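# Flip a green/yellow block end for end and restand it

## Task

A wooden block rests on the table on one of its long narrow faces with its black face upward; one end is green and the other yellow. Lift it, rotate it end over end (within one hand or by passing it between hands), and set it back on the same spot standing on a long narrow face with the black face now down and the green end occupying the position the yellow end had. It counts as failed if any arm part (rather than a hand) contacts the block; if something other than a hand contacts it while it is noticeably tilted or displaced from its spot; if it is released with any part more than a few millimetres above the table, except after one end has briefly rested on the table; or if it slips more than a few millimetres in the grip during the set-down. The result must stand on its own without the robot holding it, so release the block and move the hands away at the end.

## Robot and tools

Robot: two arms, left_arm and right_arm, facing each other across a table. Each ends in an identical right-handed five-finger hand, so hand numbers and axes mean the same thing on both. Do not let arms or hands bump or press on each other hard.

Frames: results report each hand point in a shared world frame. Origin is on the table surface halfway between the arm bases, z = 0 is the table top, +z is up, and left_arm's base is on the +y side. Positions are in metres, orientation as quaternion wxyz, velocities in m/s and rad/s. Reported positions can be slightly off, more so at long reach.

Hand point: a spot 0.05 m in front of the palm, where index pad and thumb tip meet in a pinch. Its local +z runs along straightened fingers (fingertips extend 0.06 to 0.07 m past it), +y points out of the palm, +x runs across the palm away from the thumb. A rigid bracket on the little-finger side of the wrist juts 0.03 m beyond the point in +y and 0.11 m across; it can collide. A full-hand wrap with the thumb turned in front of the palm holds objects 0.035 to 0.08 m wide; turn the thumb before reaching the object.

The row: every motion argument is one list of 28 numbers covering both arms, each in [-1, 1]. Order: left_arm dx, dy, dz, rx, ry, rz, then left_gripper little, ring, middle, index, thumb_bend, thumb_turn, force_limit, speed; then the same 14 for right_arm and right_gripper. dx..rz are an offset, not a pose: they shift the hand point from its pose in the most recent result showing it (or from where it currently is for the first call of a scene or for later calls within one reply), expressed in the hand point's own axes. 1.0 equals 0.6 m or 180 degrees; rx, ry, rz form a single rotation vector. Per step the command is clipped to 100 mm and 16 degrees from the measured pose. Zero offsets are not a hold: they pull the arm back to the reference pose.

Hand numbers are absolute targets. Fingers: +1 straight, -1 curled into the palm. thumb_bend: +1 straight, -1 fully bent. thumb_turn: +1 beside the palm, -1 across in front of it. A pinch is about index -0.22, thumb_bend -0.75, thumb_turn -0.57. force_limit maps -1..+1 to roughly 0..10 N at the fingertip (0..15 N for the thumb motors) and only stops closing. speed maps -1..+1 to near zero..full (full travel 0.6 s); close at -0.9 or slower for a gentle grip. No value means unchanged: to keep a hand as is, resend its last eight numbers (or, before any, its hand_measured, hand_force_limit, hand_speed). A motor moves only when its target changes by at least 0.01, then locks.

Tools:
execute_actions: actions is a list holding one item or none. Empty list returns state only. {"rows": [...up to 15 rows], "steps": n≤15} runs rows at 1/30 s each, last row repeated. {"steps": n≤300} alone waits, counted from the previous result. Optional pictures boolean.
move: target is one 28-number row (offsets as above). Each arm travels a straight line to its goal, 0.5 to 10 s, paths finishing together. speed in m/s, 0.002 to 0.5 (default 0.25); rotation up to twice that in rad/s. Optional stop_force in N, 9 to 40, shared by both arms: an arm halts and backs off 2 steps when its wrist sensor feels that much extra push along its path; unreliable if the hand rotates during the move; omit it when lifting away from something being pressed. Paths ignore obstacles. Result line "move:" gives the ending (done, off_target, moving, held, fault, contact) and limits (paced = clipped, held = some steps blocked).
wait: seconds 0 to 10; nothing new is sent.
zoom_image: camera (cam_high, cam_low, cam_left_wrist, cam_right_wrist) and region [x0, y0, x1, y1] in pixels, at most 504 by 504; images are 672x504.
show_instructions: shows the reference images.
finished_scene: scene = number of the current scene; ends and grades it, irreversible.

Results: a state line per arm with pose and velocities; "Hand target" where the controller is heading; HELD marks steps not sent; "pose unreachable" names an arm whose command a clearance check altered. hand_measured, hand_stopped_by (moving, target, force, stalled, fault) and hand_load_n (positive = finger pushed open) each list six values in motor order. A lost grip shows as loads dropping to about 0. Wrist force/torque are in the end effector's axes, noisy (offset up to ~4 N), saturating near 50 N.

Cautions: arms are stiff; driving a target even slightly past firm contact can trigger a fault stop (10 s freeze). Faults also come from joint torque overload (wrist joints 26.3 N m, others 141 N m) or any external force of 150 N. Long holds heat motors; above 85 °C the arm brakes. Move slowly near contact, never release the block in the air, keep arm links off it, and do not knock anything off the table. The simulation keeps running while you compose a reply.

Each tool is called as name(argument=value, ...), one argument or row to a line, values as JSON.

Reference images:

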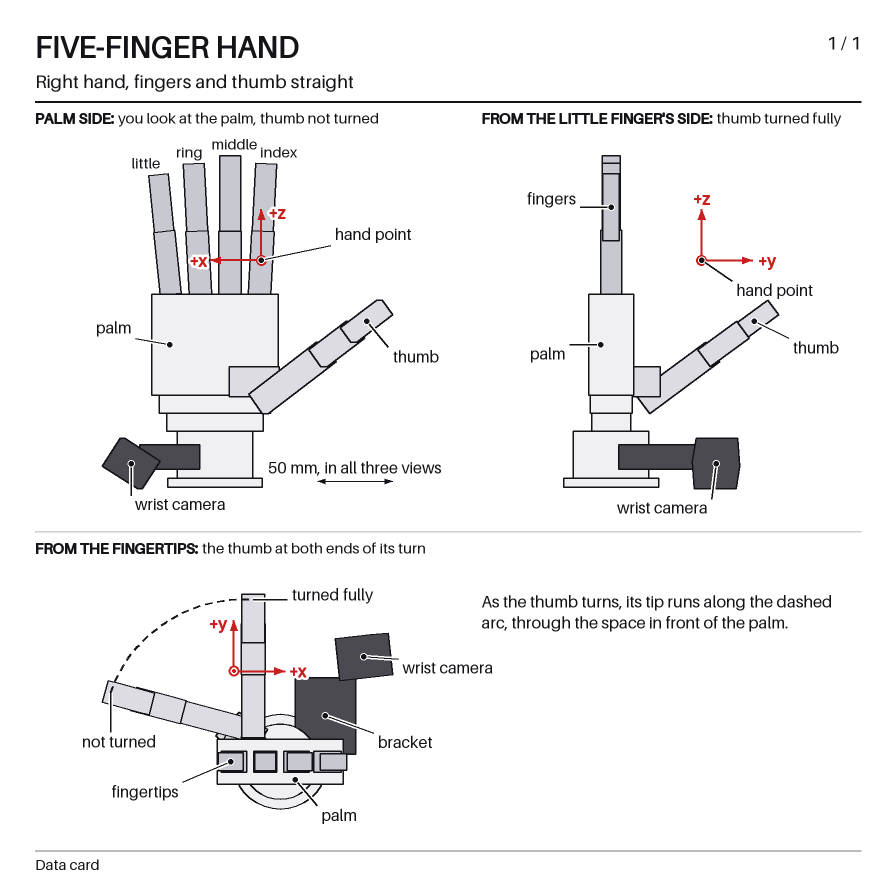

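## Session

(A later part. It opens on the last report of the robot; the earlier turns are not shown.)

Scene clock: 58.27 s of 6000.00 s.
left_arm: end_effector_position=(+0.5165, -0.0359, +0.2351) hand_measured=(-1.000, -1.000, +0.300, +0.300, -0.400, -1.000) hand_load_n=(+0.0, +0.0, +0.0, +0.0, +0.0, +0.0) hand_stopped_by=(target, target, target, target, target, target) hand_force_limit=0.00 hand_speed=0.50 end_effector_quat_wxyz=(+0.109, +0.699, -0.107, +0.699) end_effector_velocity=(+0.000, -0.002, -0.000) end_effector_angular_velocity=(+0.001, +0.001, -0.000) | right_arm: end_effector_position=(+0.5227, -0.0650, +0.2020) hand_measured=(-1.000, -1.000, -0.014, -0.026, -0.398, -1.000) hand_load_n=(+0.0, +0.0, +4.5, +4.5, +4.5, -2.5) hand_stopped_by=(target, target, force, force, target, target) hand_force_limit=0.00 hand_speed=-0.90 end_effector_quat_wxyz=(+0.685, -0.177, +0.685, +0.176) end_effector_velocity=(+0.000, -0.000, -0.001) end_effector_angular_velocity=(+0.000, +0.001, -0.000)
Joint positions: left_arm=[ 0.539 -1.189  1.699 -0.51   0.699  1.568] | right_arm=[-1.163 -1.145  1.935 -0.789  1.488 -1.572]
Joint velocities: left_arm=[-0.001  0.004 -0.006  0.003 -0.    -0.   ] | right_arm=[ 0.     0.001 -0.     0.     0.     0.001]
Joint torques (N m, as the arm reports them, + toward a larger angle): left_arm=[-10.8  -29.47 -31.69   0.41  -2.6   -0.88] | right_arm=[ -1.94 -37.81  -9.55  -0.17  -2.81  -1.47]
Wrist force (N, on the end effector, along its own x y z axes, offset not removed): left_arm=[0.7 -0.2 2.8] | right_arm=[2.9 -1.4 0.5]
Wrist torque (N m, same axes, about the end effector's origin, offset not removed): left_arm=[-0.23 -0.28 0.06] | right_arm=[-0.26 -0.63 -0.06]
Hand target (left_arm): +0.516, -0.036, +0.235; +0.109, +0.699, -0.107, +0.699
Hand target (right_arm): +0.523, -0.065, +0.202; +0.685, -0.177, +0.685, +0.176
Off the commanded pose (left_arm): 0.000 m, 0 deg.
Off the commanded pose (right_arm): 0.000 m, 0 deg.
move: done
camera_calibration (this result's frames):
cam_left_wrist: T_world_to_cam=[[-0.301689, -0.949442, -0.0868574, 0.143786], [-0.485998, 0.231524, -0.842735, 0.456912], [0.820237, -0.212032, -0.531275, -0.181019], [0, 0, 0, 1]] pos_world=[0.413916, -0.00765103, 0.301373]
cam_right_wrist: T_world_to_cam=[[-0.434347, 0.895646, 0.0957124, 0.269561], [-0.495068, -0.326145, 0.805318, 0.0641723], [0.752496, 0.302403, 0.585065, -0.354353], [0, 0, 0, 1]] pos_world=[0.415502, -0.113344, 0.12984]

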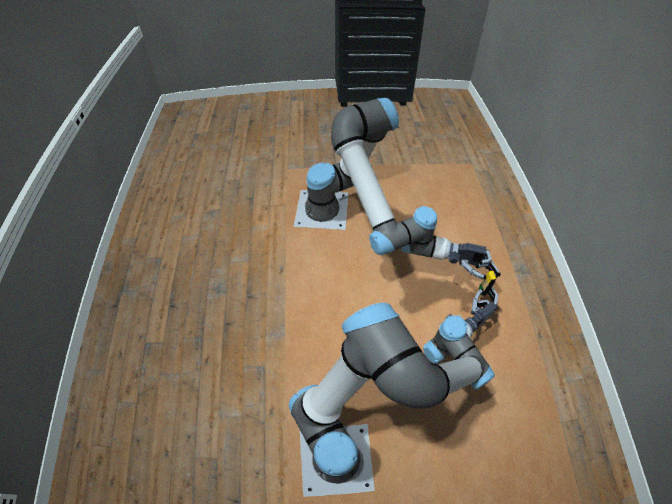

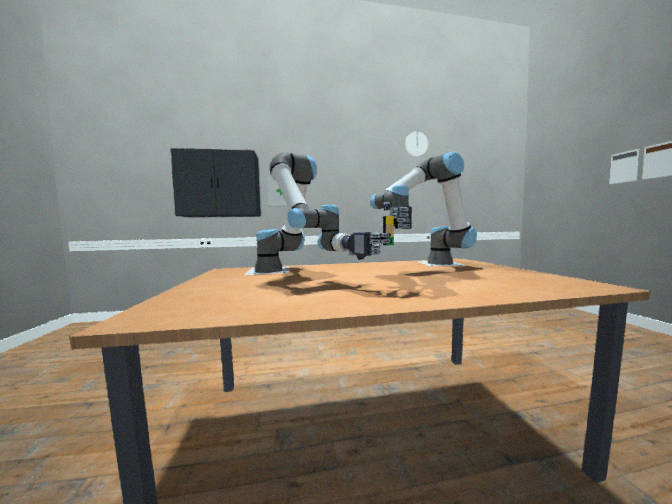

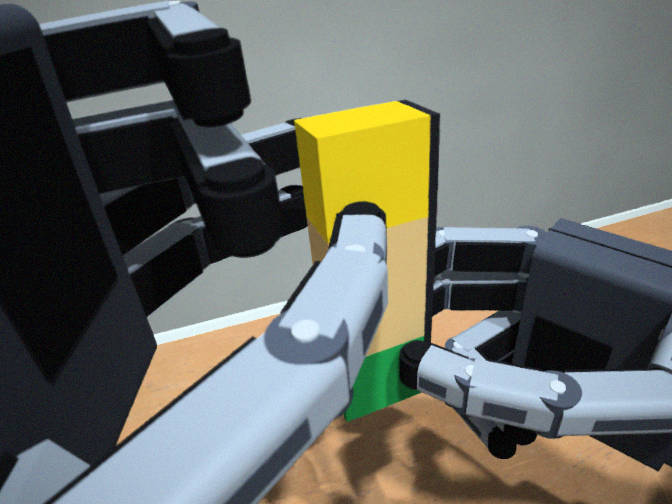

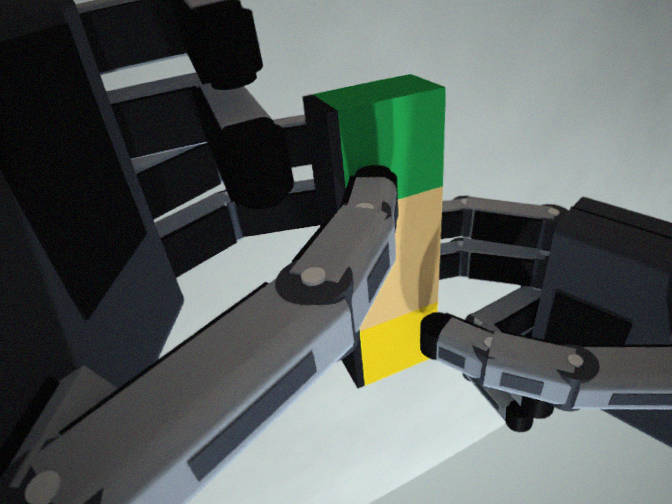

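Deeper 5 mm, forward 4 mm.

move(
  target=[0,0.005,0.0095,0,0,0,-1,-1,0.2,0.2,-0.4,-1,0,-0.8,0,0,0,0,0,0,-1,-1,-0.4,-0.4,-0.4,-1,0,-0.9],
  speed=0.02,
)

Scene clock: 59.73 s of 6000.00 s.
left_arm: end_effector_position=(+0.5209, -0.0403, +0.2351) hand_measured=(-1.000, -1.000, +0.200, +0.200, -0.400, -1.000) hand_load_n=(+0.0, +0.0, +0.0, +0.0, +0.0, +0.0) hand_stopped_by=(target, target, target, target, target, target) hand_force_limit=0.00 hand_speed=-0.80 end_effector_quat_wxyz=(+0.109, +0.699, -0.107, +0.699) end_effector_velocity=(+0.001, -0.001, +0.001) end_effector_angular_velocity=(-0.001, -0.000, -0.000) | right_arm: end_effector_position=(+0.5227, -0.0650, +0.2020) hand_measured=(-1.000, -1.000, -0.014, -0.026, -0.398, -1.000) hand_load_n=(+0.0, +0.0, +4.5, +5.5, +4.0, -2.0) hand_stopped_by=(target, target, force, force, target, target) hand_force_limit=0.00 hand_speed=-0.90 end_effector_quat_wxyz=(+0.685, -0.177, +0.685, +0.176) end_effector_velocity=(+0.000, +0.000, +0.002) end_effector_angular_velocity=(+0.002, -0.004, -0.001)
Joint positions: left_arm=[ 0.544 -1.176  1.679 -0.503  0.703  1.568] | right_arm=[-1.163 -1.145  1.935 -0.789  1.488 -1.572]
Joint velocities: left_arm=[ 0.001  0.003 -0.006  0.001  0.002  0.   ] | right_arm=[ 0.    -0.001 -0.001 -0.003  0.001 -0.   ]
Joint torques (N m, as the arm reports them, + toward a larger angle): left_arm=[ 11.12 -30.24 -31.03   0.16   2.59   2.32] | right_arm=[  2.66 -36.83 -16.1   -0.36  -2.78  -1.4 ]
Wrist force (N, on the end effector, along its own x y z axes, offset not removed): left_arm=[-2.1 -1.3 0.3] | right_arm=[1.6 -1.6 1.3]
Wrist torque (N m, same axes, about the end effector's origin, offset not removed): left_arm=[-0.26 0.22 -0.20] | right_arm=[-0.11 -0.30 -0.07]
Hand target (left_arm): +0.521, -0.040, +0.235; +0.109, +0.699, -0.107, +0.699
Hand target (right_arm): +0.523, -0.065, +0.202; +0.685, -0.177, +0.685, +0.176
Off the commanded pose (left_arm): 0.000 m, 0 deg.
Off the commanded pose (right_arm): 0.000 m, 0 deg.
move: done
camera_calibration (this result's frames):
cam_left_wrist: T_world_to_cam=[[-0.301695, -0.94944, -0.0868568, 0.140881], [-0.485974, 0.23152, -0.84275, 0.460095], [0.820249, -0.212043, -0.531252, -0.185603], [0, 0, 0, 1]] pos_world=[0.418338, -0.0121196, 0.30138]
cam_right_wrist: T_world_to_cam=[[-0.434342, 0.895648, 0.095714, 0.26956], [-0.495027, -0.326126, 0.805351, 0.0641576], [0.752526, 0.302417, 0.58502, -0.354326], [0, 0, 0, 1]] pos_world=[0.415481, -0.113353, 0.129818]

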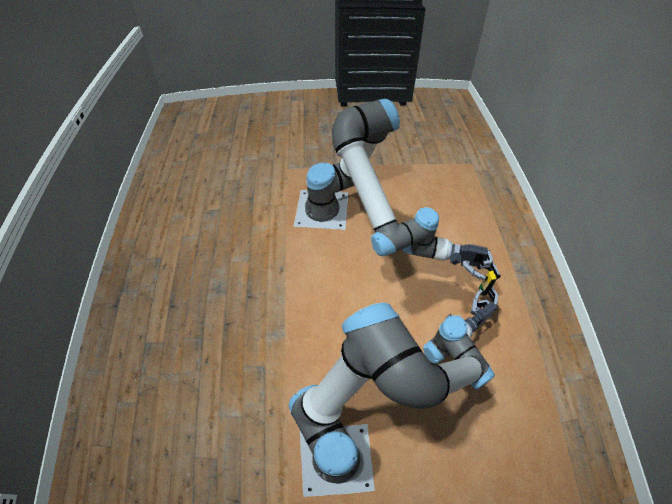

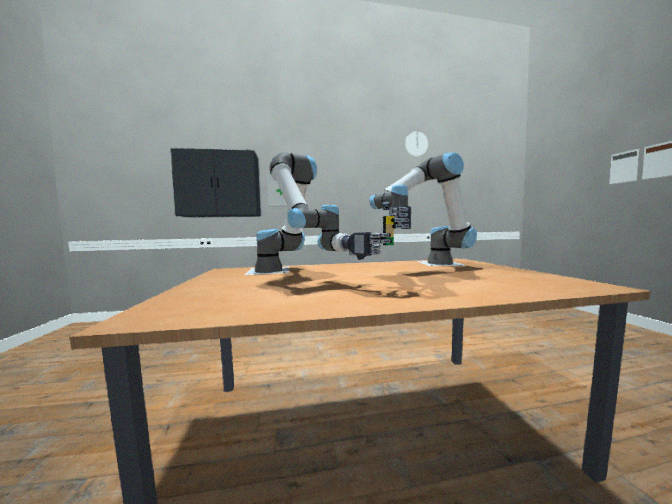

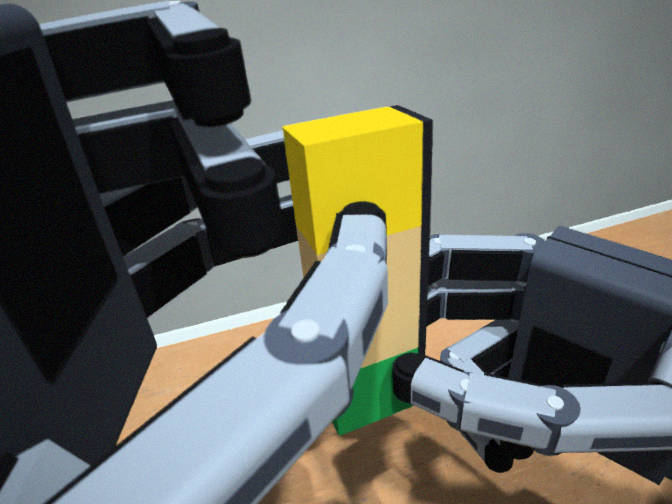

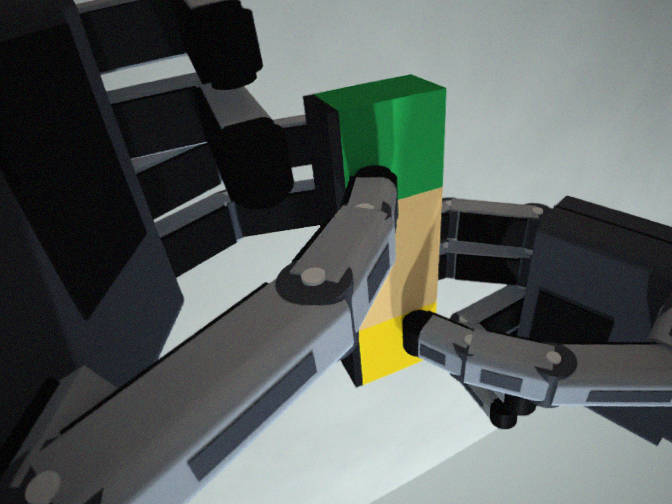

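Thumb just touching. Close.

move(
  target=[0,0,0,0,0,0,-1,-1,-0.4,-0.4,-0.4,-1,0.1,-0.88,0,0,0,0,0,0,-1,-1,-0.4,-0.4,-0.4,-1,0,-0.9],
)

Scene clock: 62.40 s of 6000.00 s.
left_arm: end_effector_position=(+0.5209, -0.0403, +0.2351) hand_measured=(-1.000, -1.000, -0.016, -0.036, -0.398, -1.000) hand_load_n=(+0.0, +0.0, +5.5, +7.5, +4.0, +0.5) hand_stopped_by=(target, target, force, force, target, target) hand_force_limit=0.10 hand_speed=-0.88 end_effector_quat_wxyz=(+0.109, +0.699, -0.107, +0.699) end_effector_velocity=(+0.000, -0.000, +0.000) end_effector_angular_velocity=(-0.000, -0.000, +0.000) | right_arm: end_effector_position=(+0.5227, -0.0650, +0.2020) hand_measured=(-1.000, -1.000, -0.014, -0.026, -0.398, -1.000) hand_load_n=(+0.0, +0.0, +4.5, +5.0, +2.5, -3.0) hand_stopped_by=(target, target, force, force, target, target) hand_force_limit=0.00 hand_speed=-0.90 end_effector_quat_wxyz=(+0.685, -0.177, +0.685, +0.176) end_effector_velocity=(-0.000, -0.000, -0.001) end_effector_angular_velocity=(-0.001, +0.002, +0.000)
Joint positions: left_arm=[ 0.544 -1.176  1.679 -0.503  0.703  1.568] | right_arm=[-1.163 -1.145  1.935 -0.789  1.488 -1.572]
Joint velocities: left_arm=[ 0.  0. -0. -0. -0. -0.] | right_arm=[ 0.     0.002  0.     0.    -0.     0.   ]
Joint torques (N m, as the arm reports them, + toward a larger angle): left_arm=[-11.81 -48.68  -8.95  -3.22  -2.     0.97] | right_arm=[  2.92 -36.93  -9.86  -0.41  -2.82  -1.34]
Wrist force (N, on the end effector, along its own x y z axes, offset not removed): left_arm=[0.5 -2.1 2.2] | right_arm=[-0.1 -1.7 0.6]
Wrist torque (N m, same axes, about the end effector's origin, offset not removed): left_arm=[-0.34 -0.19 0.03] | right_arm=[-0.47 -0.20 -0.15]
Hand target (left_arm): +0.521, -0.040, +0.235; +0.109, +0.699, -0.107, +0.699
Hand target (right_arm): +0.523, -0.065, +0.202; +0.685, -0.177, +0.685, +0.176
Off the commanded pose (left_arm): 0.000 m, 0 deg.
Off the commanded pose (right_arm): 0.000 m, 0 deg.
move: done
camera_calibration (this result's frames):
cam_left_wrist: T_world_to_cam=[[-0.301663, -0.94945, -0.0868565, 0.140876], [-0.485982, 0.231504, -0.84275, 0.460099], [0.820257, -0.212016, -0.531252, -0.18561], [0, 0, 0, 1]] pos_world=[0.418345, -0.0121127, 0.301379]
cam_right_wrist: T_world_to_cam=[[-0.434342, 0.895648, 0.0957141, 0.26956], [-0.495026, -0.326126, 0.805352, 0.0641572], [0.752527, 0.302417, 0.585019, -0.354326], [0, 0, 0, 1]] pos_world=[0.41548, -0.113353, 0.129818]

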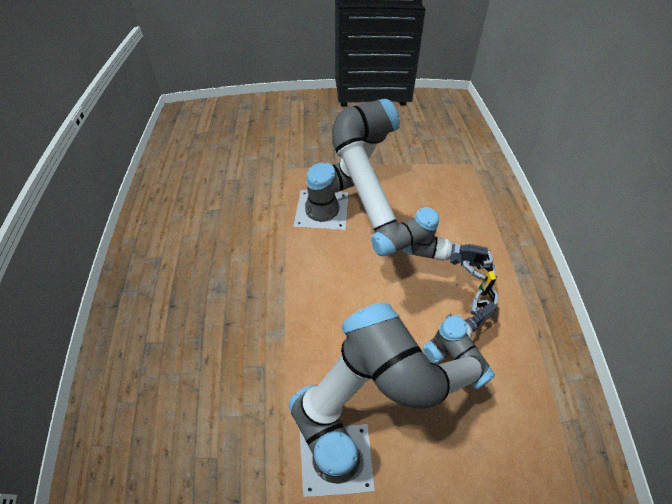

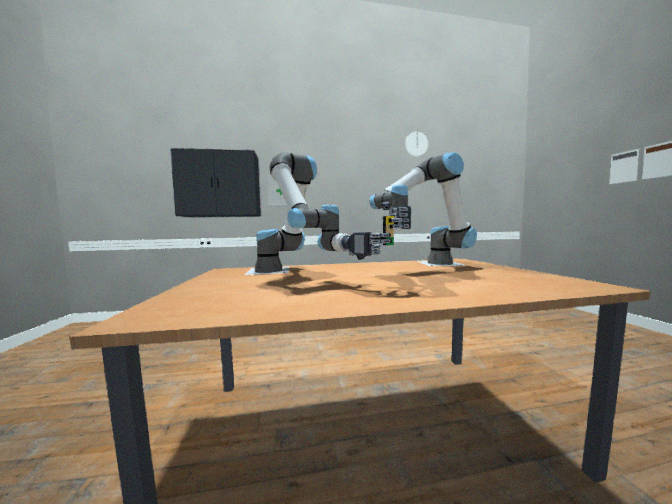

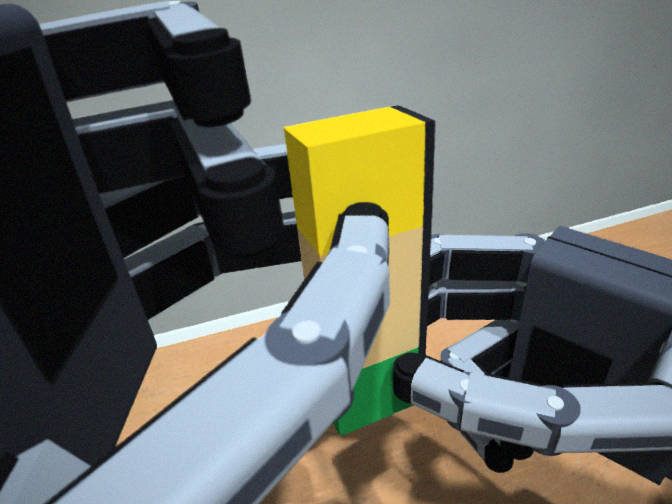

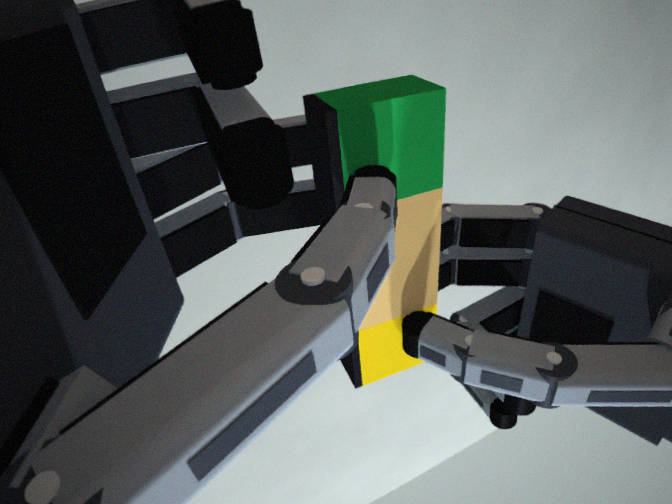

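move(
  target=[0,0,0,0,0,0,-1,-1,-0.4,-0.4,-0.4,-1,0.1,-0.88,0,0.003,-0.008,0,0,0,-1,-1,0.3,0.3,-0.3,-1,0,-0.3],
  speed=0.01,
)

move(
  target=[0,0,0,0,0,0,-1,-1,-0.4,-0.4,-0.4,-1,0.1,-0.88,0,-0.5,-0.214,0,0,0,-1,-1,0.3,0.3,-0.3,-1,0,-0.3],
  speed=0.3,
)

move(
  target=[-0.27,0.046,0.02,0,-0.197,0.4595,-1,-1,-0.4,-0.4,-0.4,-1,0.1,-0.88,0,0,0,0,0.3,0,-1,-1,0.3,0.3,-0.3,-1,0,-0.3],
  speed=0.25,
)

Scene clock: 68.37 s of 6000.00 s.
left_arm: end_effector_position=(+0.5209, -0.0403, +0.2351) hand_measured=(-1.000, -1.000, -0.016, -0.036, -0.398, -1.000) hand_load_n=(+0.0, +0.0, +5.5, +5.5, +5.5, +0.0) hand_stopped_by=(target, target, force, force, target, target) hand_force_limit=0.10 hand_speed=-0.88 end_effector_quat_wxyz=(+0.109, +0.699, -0.107, +0.699) end_effector_velocity=(+0.001, +0.001, -0.000) end_effector_angular_velocity=(-0.000, +0.000, +0.001) | right_arm: end_effector_position=(+0.5177, -0.0657, +0.2020) hand_measured=(-1.000, -1.000, +0.300, +0.300, -0.300, -1.000) hand_load_n=(+0.0, +0.0, +0.0, +0.0, +0.0, +0.0) hand_stopped_by=(target, target, target, target, target, target) hand_force_limit=0.00 hand_speed=-0.30 end_effector_quat_wxyz=(+0.685, -0.177, +0.685, +0.176) end_effector_velocity=(-0.001, -0.000, +0.000) end_effector_angular_velocity=(+0.000, -0.001, -0.001)
Joint positions: left_arm=[ 0.544 -1.176  1.679 -0.503  0.703  1.568] | right_arm=[-1.16  -1.153  1.948 -0.794  1.491 -1.572]
Joint velocities: left_arm=[ 0.001  0.     0.    -0.     0.    -0.   ] | right_arm=[ 0.001 -0.002  0.004 -0.002  0.002  0.   ]
Joint torques (N m, as the arm reports them, + toward a larger angle): left_arm=[ -7.62 -48.24 -10.27  -2.46   0.82   0.98] | right_arm=[  7.39 -36.91  -7.44  -3.7    3.41  -1.05]
Wrist force (N, on the end effector, along its own x y z axes, offset not removed): left_arm=[-0.4 -2.0 2.8] | right_arm=[-0.2 -1.8 -0.1]
Wrist torque (N m, same axes, about the end effector's origin, offset not removed): left_arm=[-0.55 -0.18 -0.03] | right_arm=[-0.30 -0.15 -0.21]
Hand target (left_arm): +0.521, -0.040, +0.235; +0.109, +0.699, -0.107, +0.699
Hand target (right_arm): +0.518, -0.066, +0.202; +0.685, -0.177, +0.685, +0.176
Off the commanded pose (left_arm): 0.000 m, 0 deg.
Off the commanded pose (right_arm): 0.000 m, 0 deg.
After step 90, 2.23 s passed at rest.
move: done
camera_calibration (this result's frames):
cam_left_wrist: T_world_to_cam=[[-0.30173, -0.949429, -0.0868552, 0.140885], [-0.485965, 0.231536, -0.842751, 0.46009], [0.820242, -0.212074, -0.531251, -0.185594], [0, 0, 0, 1]] pos_world=[0.418329, -0.0121271, 0.30138]
cam_right_wrist: T_world_to_cam=[[-0.434344, 0.895647, 0.0957123, 0.26806], [-0.495021, -0.326124, 0.805355, 0.0614545], [0.752529, 0.302422, 0.585014, -0.350377], [0, 0, 0, 1]] pos_world=[0.41052, -0.114084, 0.129826]

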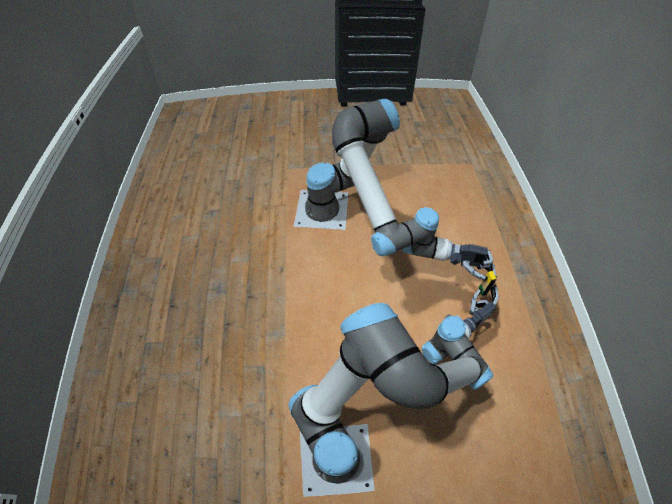

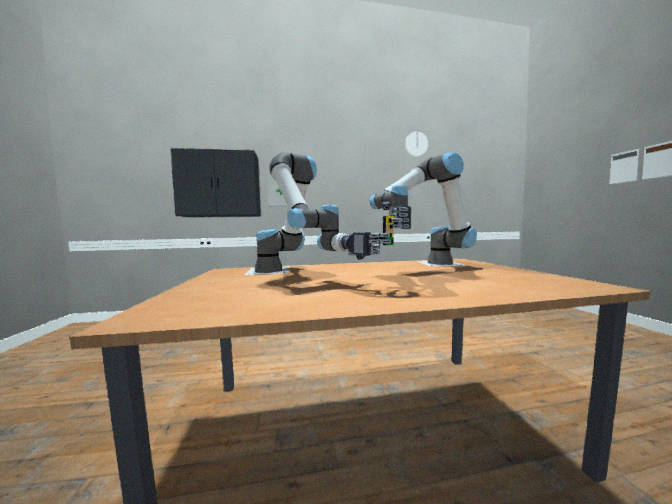

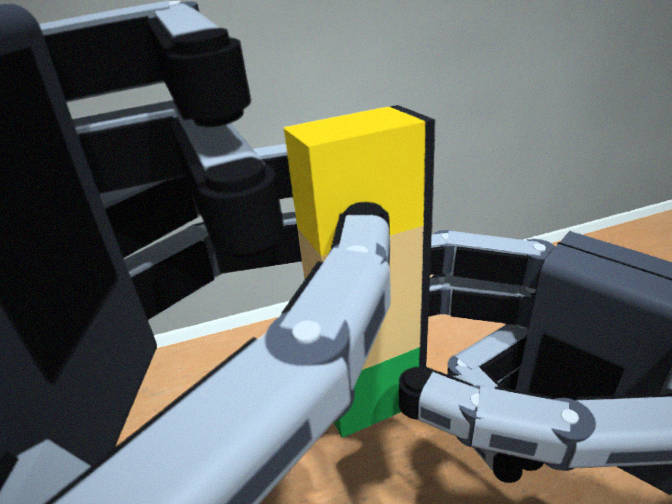

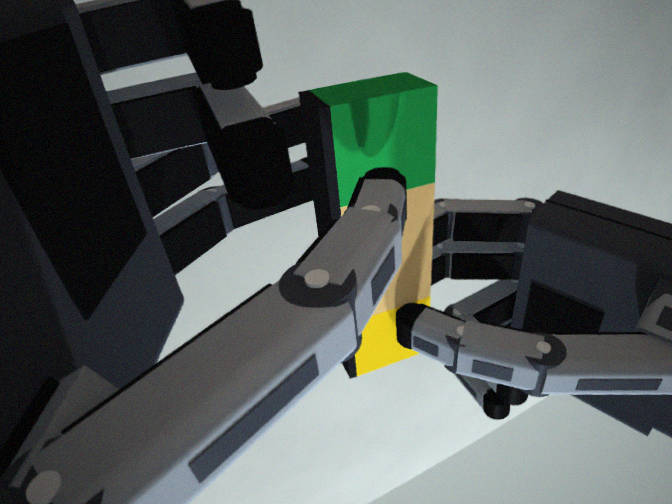

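Scene clock: 70.07 s of 6000.00 s.
left_arm: end_effector_position=(+0.5209, -0.0403, +0.2351) hand_measured=(-1.000, -1.000, -0.016, -0.036, -0.398, -1.000) hand_load_n=(+0.0, +0.0, +5.5, +5.5, +5.5, +0.0) hand_stopped_by=(target, target, force, force, target, target) hand_force_limit=0.10 hand_speed=-0.88 end_effector_quat_wxyz=(+0.109, +0.699, -0.107, +0.699) end_effector_velocity=(+0.000, +0.000, -0.001) end_effector_angular_velocity=(+0.000, +0.000, +0.001) | right_arm: end_effector_position=(+0.5505, -0.3902, +0.2018) hand_measured=(-1.000, -1.000, +0.300, +0.300, -0.300, -1.000) hand_load_n=(+0.0, +0.0, +0.0, +0.0, +0.0, +0.0) hand_stopped_by=(target, target, target, target, target, target) hand_force_limit=0.00 hand_speed=-0.30 end_effector_quat_wxyz=(+0.684, -0.177, +0.685, +0.175) end_effector_velocity=(+0.000, -0.001, -0.000) end_effector_angular_velocity=(+0.000, +0.001, +0.002)
Joint positions: left_arm=[ 0.544 -1.176  1.679 -0.503  0.703  1.568] | right_arm=[-1.986 -1.306  2.182 -0.874  0.665 -1.576]
Joint velocities: left_arm=[ 0.     0.001  0.    -0.    -0.    -0.   ] | right_arm=[-0.003  0.002 -0.001  0.001 -0.005 -0.   ]
Joint torques (N m, as the arm reports them, + toward a larger angle): left_arm=[ -7.62 -48.09 -10.    -2.58   0.72   0.98] | right_arm=[ -7.27 -17.17 -19.7    0.71  -3.07  -1.64]
Wrist force (N, on the end effector, along its own x y z axes, offset not removed): left_arm=[-1.0 -0.5 2.4] | right_arm=[-0.3 -1.7 -0.3]
Wrist torque (N m, same axes, about the end effector's origin, offset not removed): left_arm=[-0.25 -0.11 -0.03] | right_arm=[-0.27 -0.10 -0.19]
Hand target (left_arm): +0.521, -0.040, +0.235; +0.109, +0.699, -0.107, +0.699
Hand target (right_arm): +0.550, -0.390, +0.202; +0.684, -0.177, +0.685, +0.175
Off the commanded pose (left_arm): 0.000 m, 0 deg.
Off the commanded pose (right_arm): 0.001 m, 0 deg.
move: done
camera_calibration (this result's frames):
cam_left_wrist: T_world_to_cam=[[-0.301729, -0.949429, -0.0868552, 0.140885], [-0.485965, 0.231536, -0.842751, 0.46009], [0.820242, -0.212074, -0.531251, -0.185594], [0, 0, 0, 1]] pos_world=[0.418329, -0.0121271, 0.30138]
cam_right_wrist: T_world_to_cam=[[-0.434257, 0.895886, 0.0938557, 0.573279], [-0.495087, -0.324419, 0.806003, -0.0274214], [0.752536, 0.303546, 0.584423, -0.276242], [0, 0, 0, 1]] pos_world=[0.443256, -0.438637, 0.129738]

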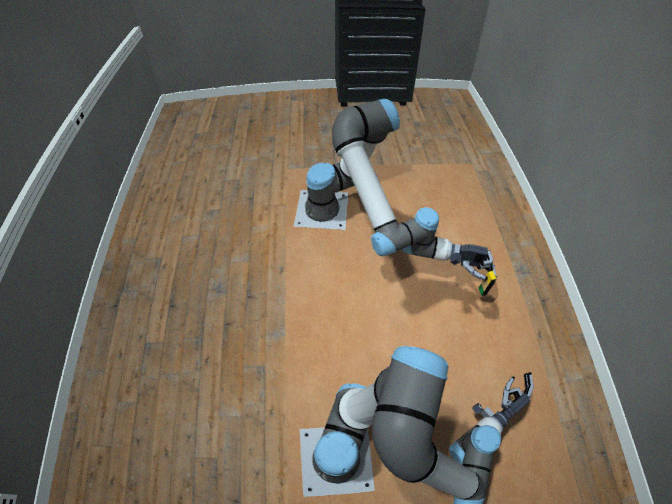

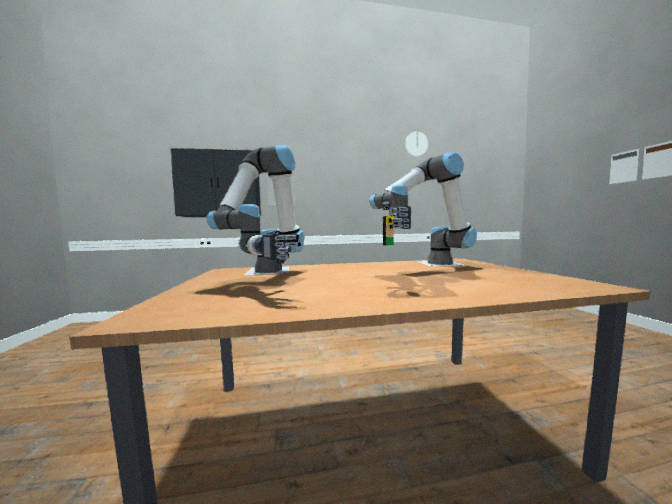

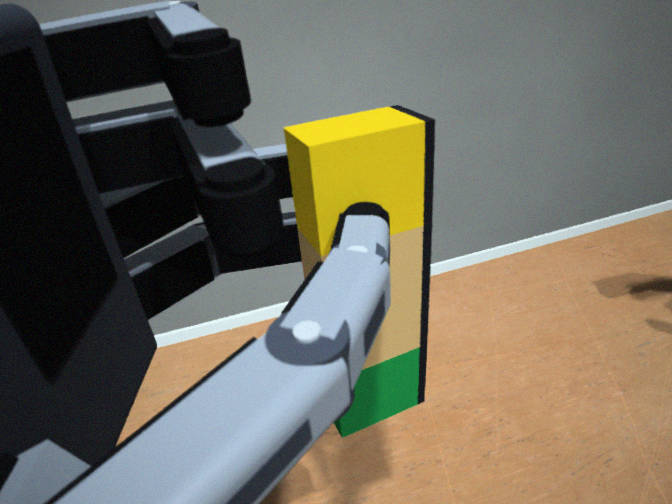

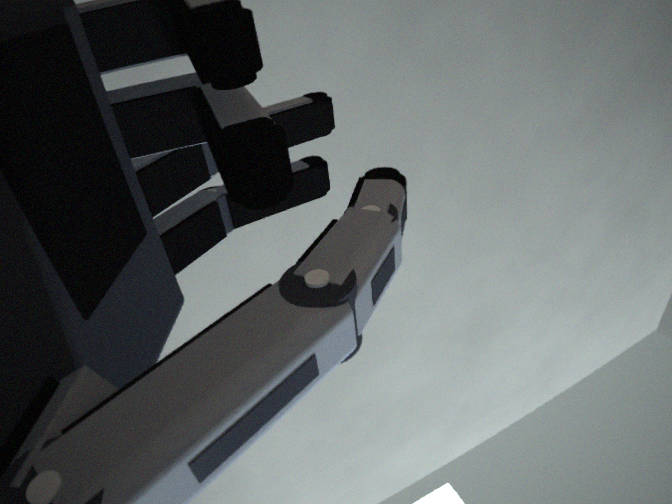

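Scene clock: 73.77 s of 6000.00 s.
left_arm: end_effector_position=(+0.5236, -0.0703, +0.0727) hand_measured=(-1.000, -1.000, -0.016, -0.036, -0.398, -1.000) hand_load_n=(+0.0, +0.0, +5.5, +5.5, +5.5, -0.5) hand_stopped_by=(target, target, force, force, target, target) hand_force_limit=0.10 hand_speed=-0.88 end_effector_quat_wxyz=(-0.406, +0.619, -0.561, +0.371) end_effector_velocity=(+0.001, -0.001, -0.001) end_effector_angular_velocity=(+0.008, +0.007, +0.016) | right_arm: end_effector_position=(+0.5506, -0.3903, +0.2016) hand_measured=(-1.000, -1.000, +0.300, +0.300, -0.300, -1.000) hand_load_n=(+0.0, +0.0, +0.0, +0.0, +0.0, +0.0) hand_stopped_by=(target, target, target, target, target, target) hand_force_limit=0.00 hand_speed=-0.30 end_effector_quat_wxyz=(+0.299, -0.238, +0.921, +0.076) end_effector_velocity=(+0.000, +0.000, +0.000) end_effector_angular_velocity=(-0.001, +0.001, +0.000)
Joint positions: left_arm=[ 0.455 -0.337  0.419  1.034  0.457  2.066] | right_arm=[-1.839 -1.206  1.535  0.758  1.156 -2.229]
Joint velocities: left_arm=[ 0.001  0.048 -0.089  0.081 -0.002 -0.034] | right_arm=[ 0.001  0.001 -0.002  0.002  0.001 -0.   ]
Joint torques (N m, as the arm reports them, + toward a larger angle): left_arm=[ 11.64 -56.84 -31.13   3.55  -4.04  -2.69] | right_arm=[  6.22 -24.37 -24.73   3.05   2.72  -1.62]
Wrist force (N, on the end effector, along its own x y z axes, offset not removed): left_arm=[-1.8 0.9 1.9] | right_arm=[1.2 -2.0 0.8]
Wrist torque (N m, same axes, about the end effector's origin, offset not removed): left_arm=[0.04 0.14 0.02] | right_arm=[-0.46 -0.46 -0.13]
Hand target (left_arm): +0.524, -0.070, +0.073; -0.406, +0.620, -0.561, +0.370
Hand target (right_arm): +0.551, -0.390, +0.202; +0.299, -0.238, +0.921, +0.076
Off the commanded pose (left_arm): 0.001 m, 0 deg.
Off the commanded pose (right_arm): 0.000 m, 0 deg.
move: done
camera_calibration (this result's frames):
cam_left_wrist: T_world_to_cam=[[-0.401595, 0.0471888, -0.914601, 0.28162], [-0.538729, 0.795433, 0.277593, 0.317265], [0.740603, 0.604202, -0.29402, -0.198619], [0, 0, 0, 1]] pos_world=[0.431115, -0.145646, 0.111101]
cam_right_wrist: T_world_to_cam=[[-0.385879, 0.922474, 0.0117822, 0.573755], [0.288626, 0.108585, 0.951265, -0.31904], [0.876238, 0.370473, -0.308151, -0.138161], [0, 0, 0, 1]] pos_world=[0.434545, -0.443446, 0.254156]

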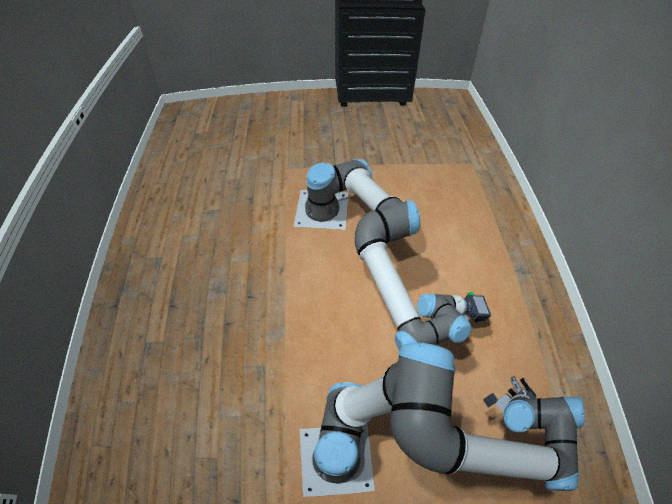

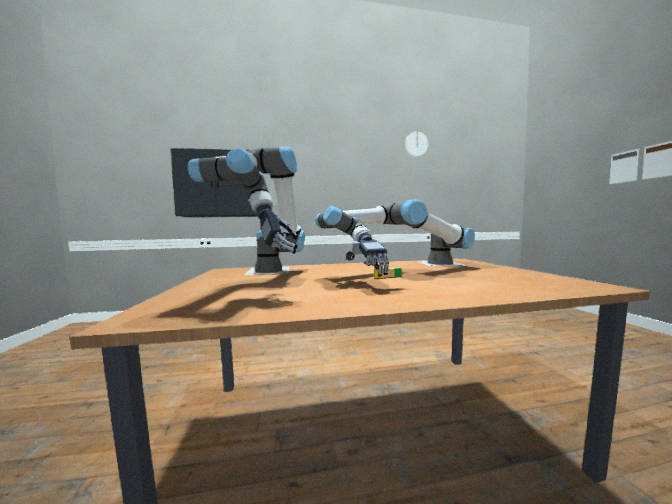

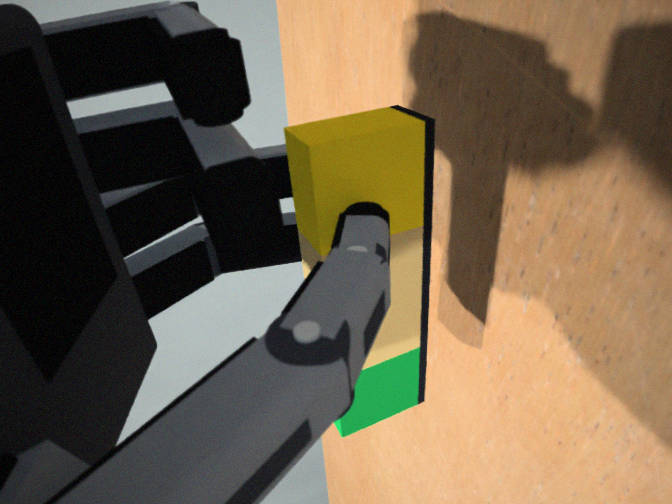

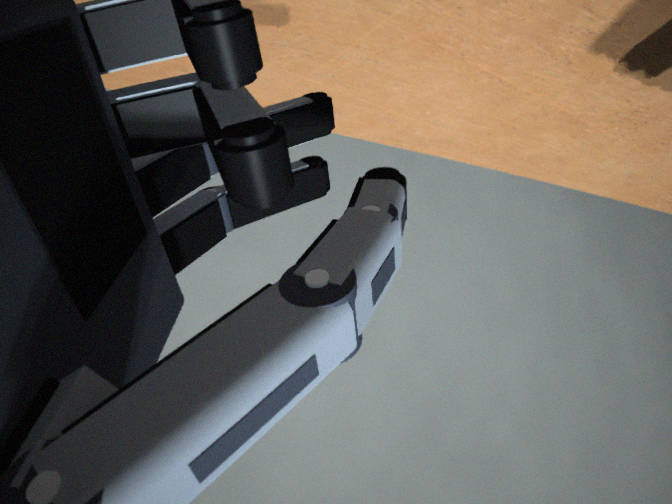

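move(
  target=[-0.22,-0.184,-0.079,0.1295,0,0,-1,-1,-0.4,-0.4,-0.4,-1,0.1,-0.88,0,0,0,0,0,-0.2,-1,-1,0.3,0.3,-0.3,-1,0,-0.3],
  speed=0.12,
)

move(
  target=[-0.1,0,-0.07,0,-0.22,0,-1,-1,-0.4,-0.4,-0.4,-1,0.1,-0.88,0,0,0,0,0,0,-1,-1,0.3,0.3,-0.3,-1,0,-0.3],
  speed=0.2,
)

Scene clock: 82.13 s of 6000.00 s.
left_arm: end_effector_position=(+0.5110, +0.0612, +0.1928) hand_measured=(-1.000, -1.000, -0.016, -0.036, -0.398, -1.000) hand_load_n=(+0.0, +0.0, +5.5, +5.5, +5.5, -0.5) hand_stopped_by=(target, target, force, force, target, target) hand_force_limit=0.10 hand_speed=-0.88 end_effector_quat_wxyz=(+0.522, -0.525, +0.475, -0.476) end_effector_velocity=(-0.001, -0.001, -0.000) end_effector_angular_velocity=(+0.004, -0.022, -0.006) | right_arm: end_effector_position=(+0.5506, -0.3904, +0.2016) hand_measured=(-1.000, -1.000, +0.300, +0.300, -0.300, -1.000) hand_load_n=(+0.0, +0.0, +0.0, +0.0, +0.0, +0.0) hand_stopped_by=(target, target, target, target, target, target) hand_force_limit=0.00 hand_speed=-0.30 end_effector_quat_wxyz=(+0.308, -0.511, +0.802, -0.020) end_effector_velocity=(+0.000, +0.000, +0.000) end_effector_angular_velocity=(+0.001, -0.001, +0.001)
Joint positions: left_arm=[ 0.428 -1.047  1.516 -0.455  0.184  3.124] | right_arm=[-1.8   -1.146  1.381  0.836  1.174 -2.819]
Joint velocities: left_arm=[-0.004 -0.024  0.054 -0.155  0.002  0.124] | right_arm=[ 0.     0.    -0.    -0.001 -0.001 -0.   ]
Joint torques (N m, as the arm reports them, + toward a larger angle): left_arm=[ -9.82 -54.83  -7.02  -2.61   2.66   2.52] | right_arm=[  7.27 -28.15 -24.27   2.95   2.69  -1.67]
Wrist force (N, on the end effector, along its own x y z axes, offset not removed): left_arm=[-2.2 1.8 0.7] | right_arm=[1.0 -0.2 0.5]
Wrist torque (N m, same axes, about the end effector's origin, offset not removed): left_arm=[0.19 0.17 -0.09] | right_arm=[-0.18 -0.43 -0.07]
Hand target (left_arm): +0.511, +0.061, +0.193; +0.523, -0.524, +0.474, -0.476
Hand target (right_arm): +0.551, -0.390, +0.202; +0.308, -0.511, +0.802, -0.020
Off the commanded pose (left_arm): 0.001 m, 0 deg.
Off the commanded pose (right_arm): 0.000 m, 0 deg.
After step 90, 2.10 s passed at rest.
move: done
camera_calibration (this result's frames):
cam_left_wrist: T_world_to_cam=[[-0.0115391, 0.0849255, -0.99632, 0.194346], [-0.611818, 0.787509, 0.0742125, 0.249605], [0.790914, 0.610423, 0.0428719, -0.324455], [0, 0, 0, 1]] pos_world=[0.411572, -0.0150161, 0.189017]
cam_right_wrist: T_world_to_cam=[[-0.748165, 0.56901, -0.341286, 0.706531], [-0.0340409, 0.480768, 0.876187, 0.0190407], [0.662639, 0.66715, -0.340324, 0.101714], [0, 0, 0, 1]] pos_world=[0.461851, -0.479036, 0.259062]

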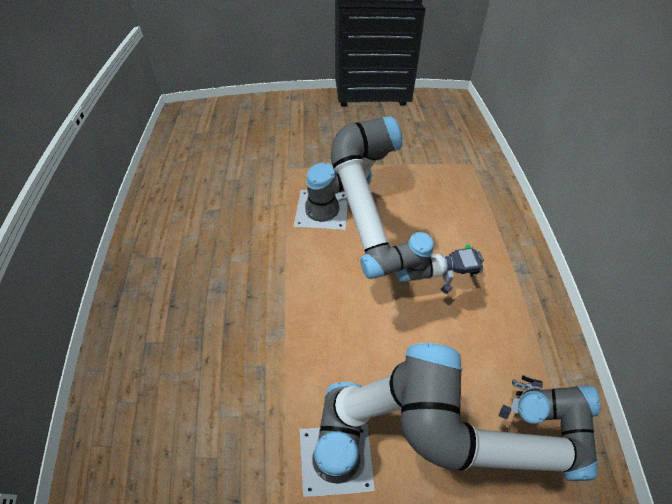

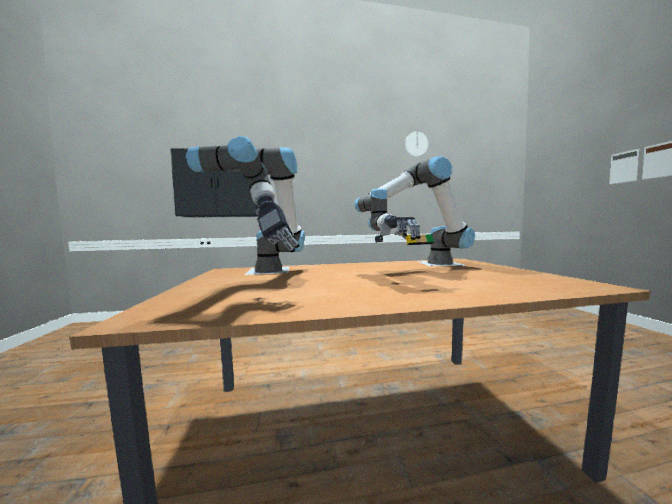

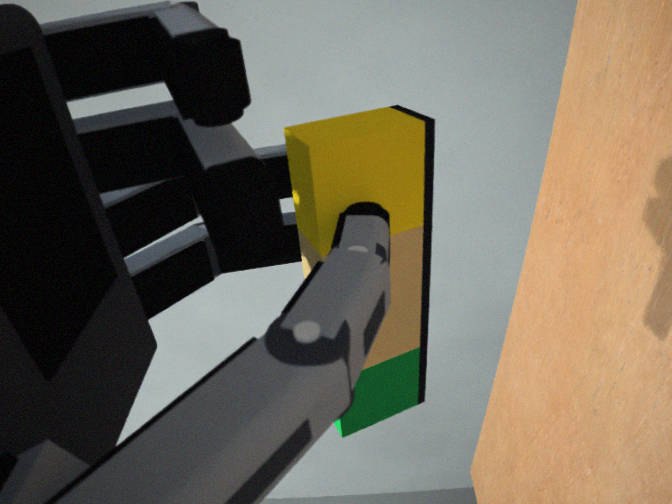

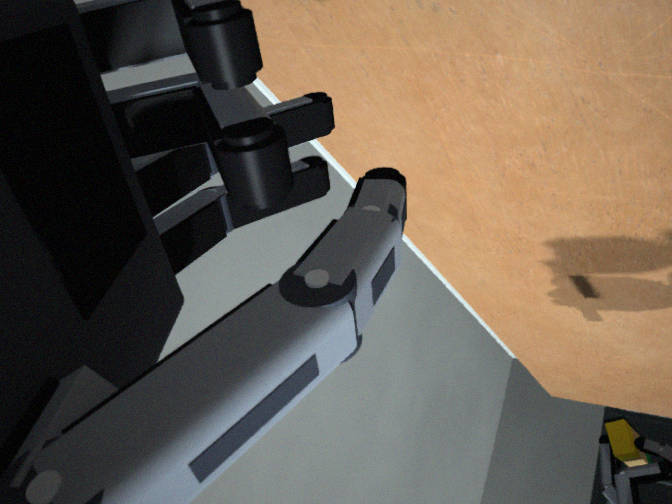

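Scene clock: 84.30 s of 6000.00 s.
left_arm: end_effector_position=(+0.4635, +0.1169, +0.1925) hand_measured=(-1.000, -1.000, -0.016, -0.036, -0.398, -1.000) hand_load_n=(+0.0, +0.0, +5.5, +5.5, +5.5, -0.5) hand_stopped_by=(target, target, force, force, target, target) hand_force_limit=0.10 hand_speed=-0.88 end_effector_quat_wxyz=(+0.652, -0.655, +0.270, -0.270) end_effector_velocity=(-0.000, +0.000, -0.001) end_effector_angular_velocity=(+0.001, -0.001, +0.009) | right_arm: end_effector_position=(+0.5506, -0.3904, +0.2016) hand_measured=(-1.000, -1.000, +0.300, +0.300, -0.300, -1.000) hand_load_n=(+0.0, +0.0, +0.0, +0.0, +0.0, +0.0) hand_stopped_by=(target, target, target, target, target, target) hand_force_limit=0.00 hand_speed=-0.30 end_effector_quat_wxyz=(+0.308, -0.511, +0.802, -0.020) end_effector_velocity=(-0.000, +0.000, +0.001) end_effector_angular_velocity=(+0.000, -0.001, +0.001)
Joint positions: left_arm=[ 0.454 -0.826  1.141 -0.325 -0.48   3.15 ] | right_arm=[-1.8   -1.146  1.381  0.836  1.174 -2.819]
Joint velocities: left_arm=[ 0.002  0.006 -0.007  0.004 -0.007 -0.003] | right_arm=[-0.    -0.001  0.    -0.    -0.001 -0.001]
Joint torques (N m, as the arm reports them, + toward a larger angle): left_arm=[ 11.57 -43.08 -31.04   2.26  -2.81  -2.55] | right_arm=[  6.86 -29.1  -22.62   2.52   2.59  -0.67]
Wrist force (N, on the end effector, along its own x y z axes, offset not removed): left_arm=[-1.7 -0.2 0.7] | right_arm=[1.3 -2.6 0.2]
Wrist torque (N m, same axes, about the end effector's origin, offset not removed): left_arm=[-0.11 0.06 -0.08] | right_arm=[-0.43 -0.45 -0.16]
Hand target (left_arm): +0.463, +0.117, +0.193; +0.652, -0.655, +0.270, -0.270
Hand target (right_arm): +0.551, -0.390, +0.202; +0.308, -0.511, +0.802, -0.020
Off the commanded pose (left_arm): 0.000 m, 0 deg.
Off the commanded pose (right_arm): 0.000 m, 0 deg.
move: done
camera_calibration (this result's frames):
cam_left_wrist: T_world_to_cam=[[-0.0664164, 0.0582626, -0.99609, 0.217358], [-0.972978, 0.21747, 0.0775955, 0.410081], [0.221141, 0.974326, 0.0422447, -0.0992639], [0, 0, 0, 1]] pos_world=[0.435387, -0.00512874, 0.188881]
cam_right_wrist: T_world_to_cam=[[-0.748168, 0.569005, -0.341288, 0.706531], [-0.0340446, 0.48077, 0.876185, 0.0190438], [0.662635, 0.667153, -0.340326, 0.101717], [0, 0, 0, 1]] pos_world=[0.461851, -0.479036, 0.259062]

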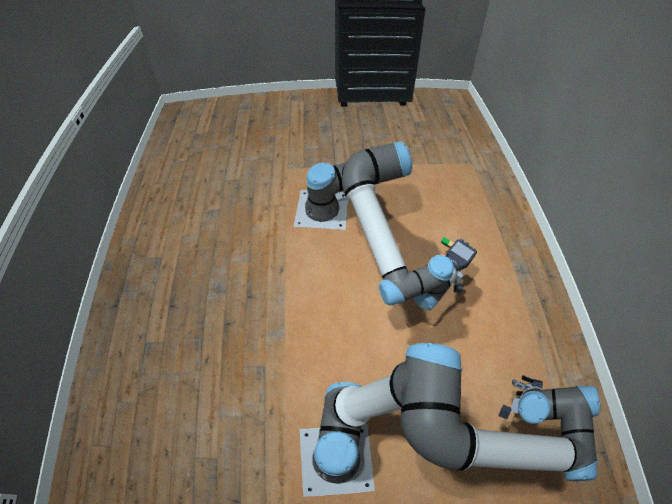

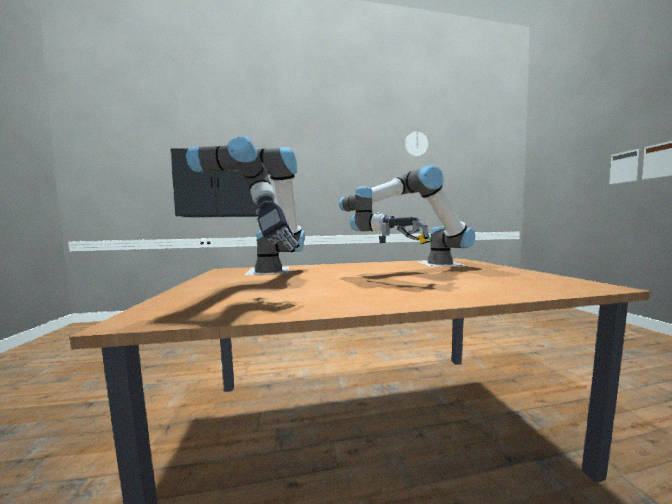

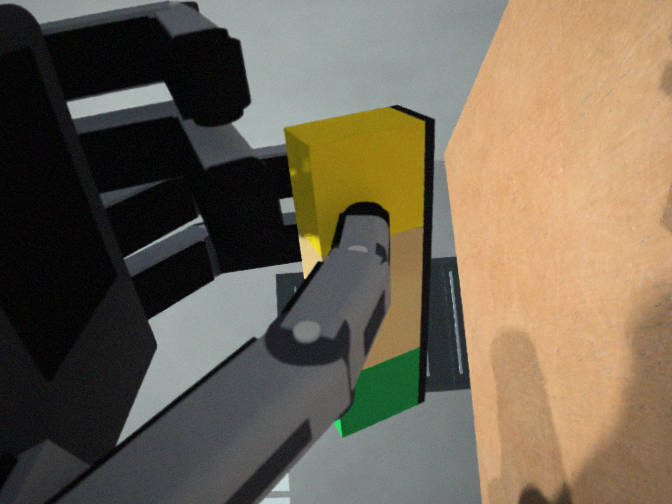

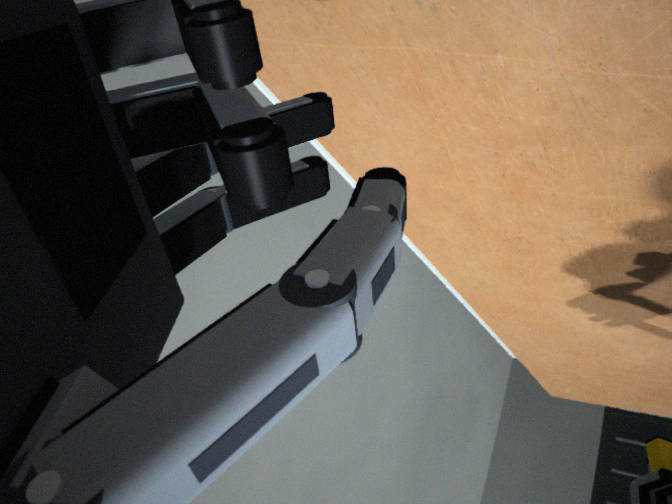

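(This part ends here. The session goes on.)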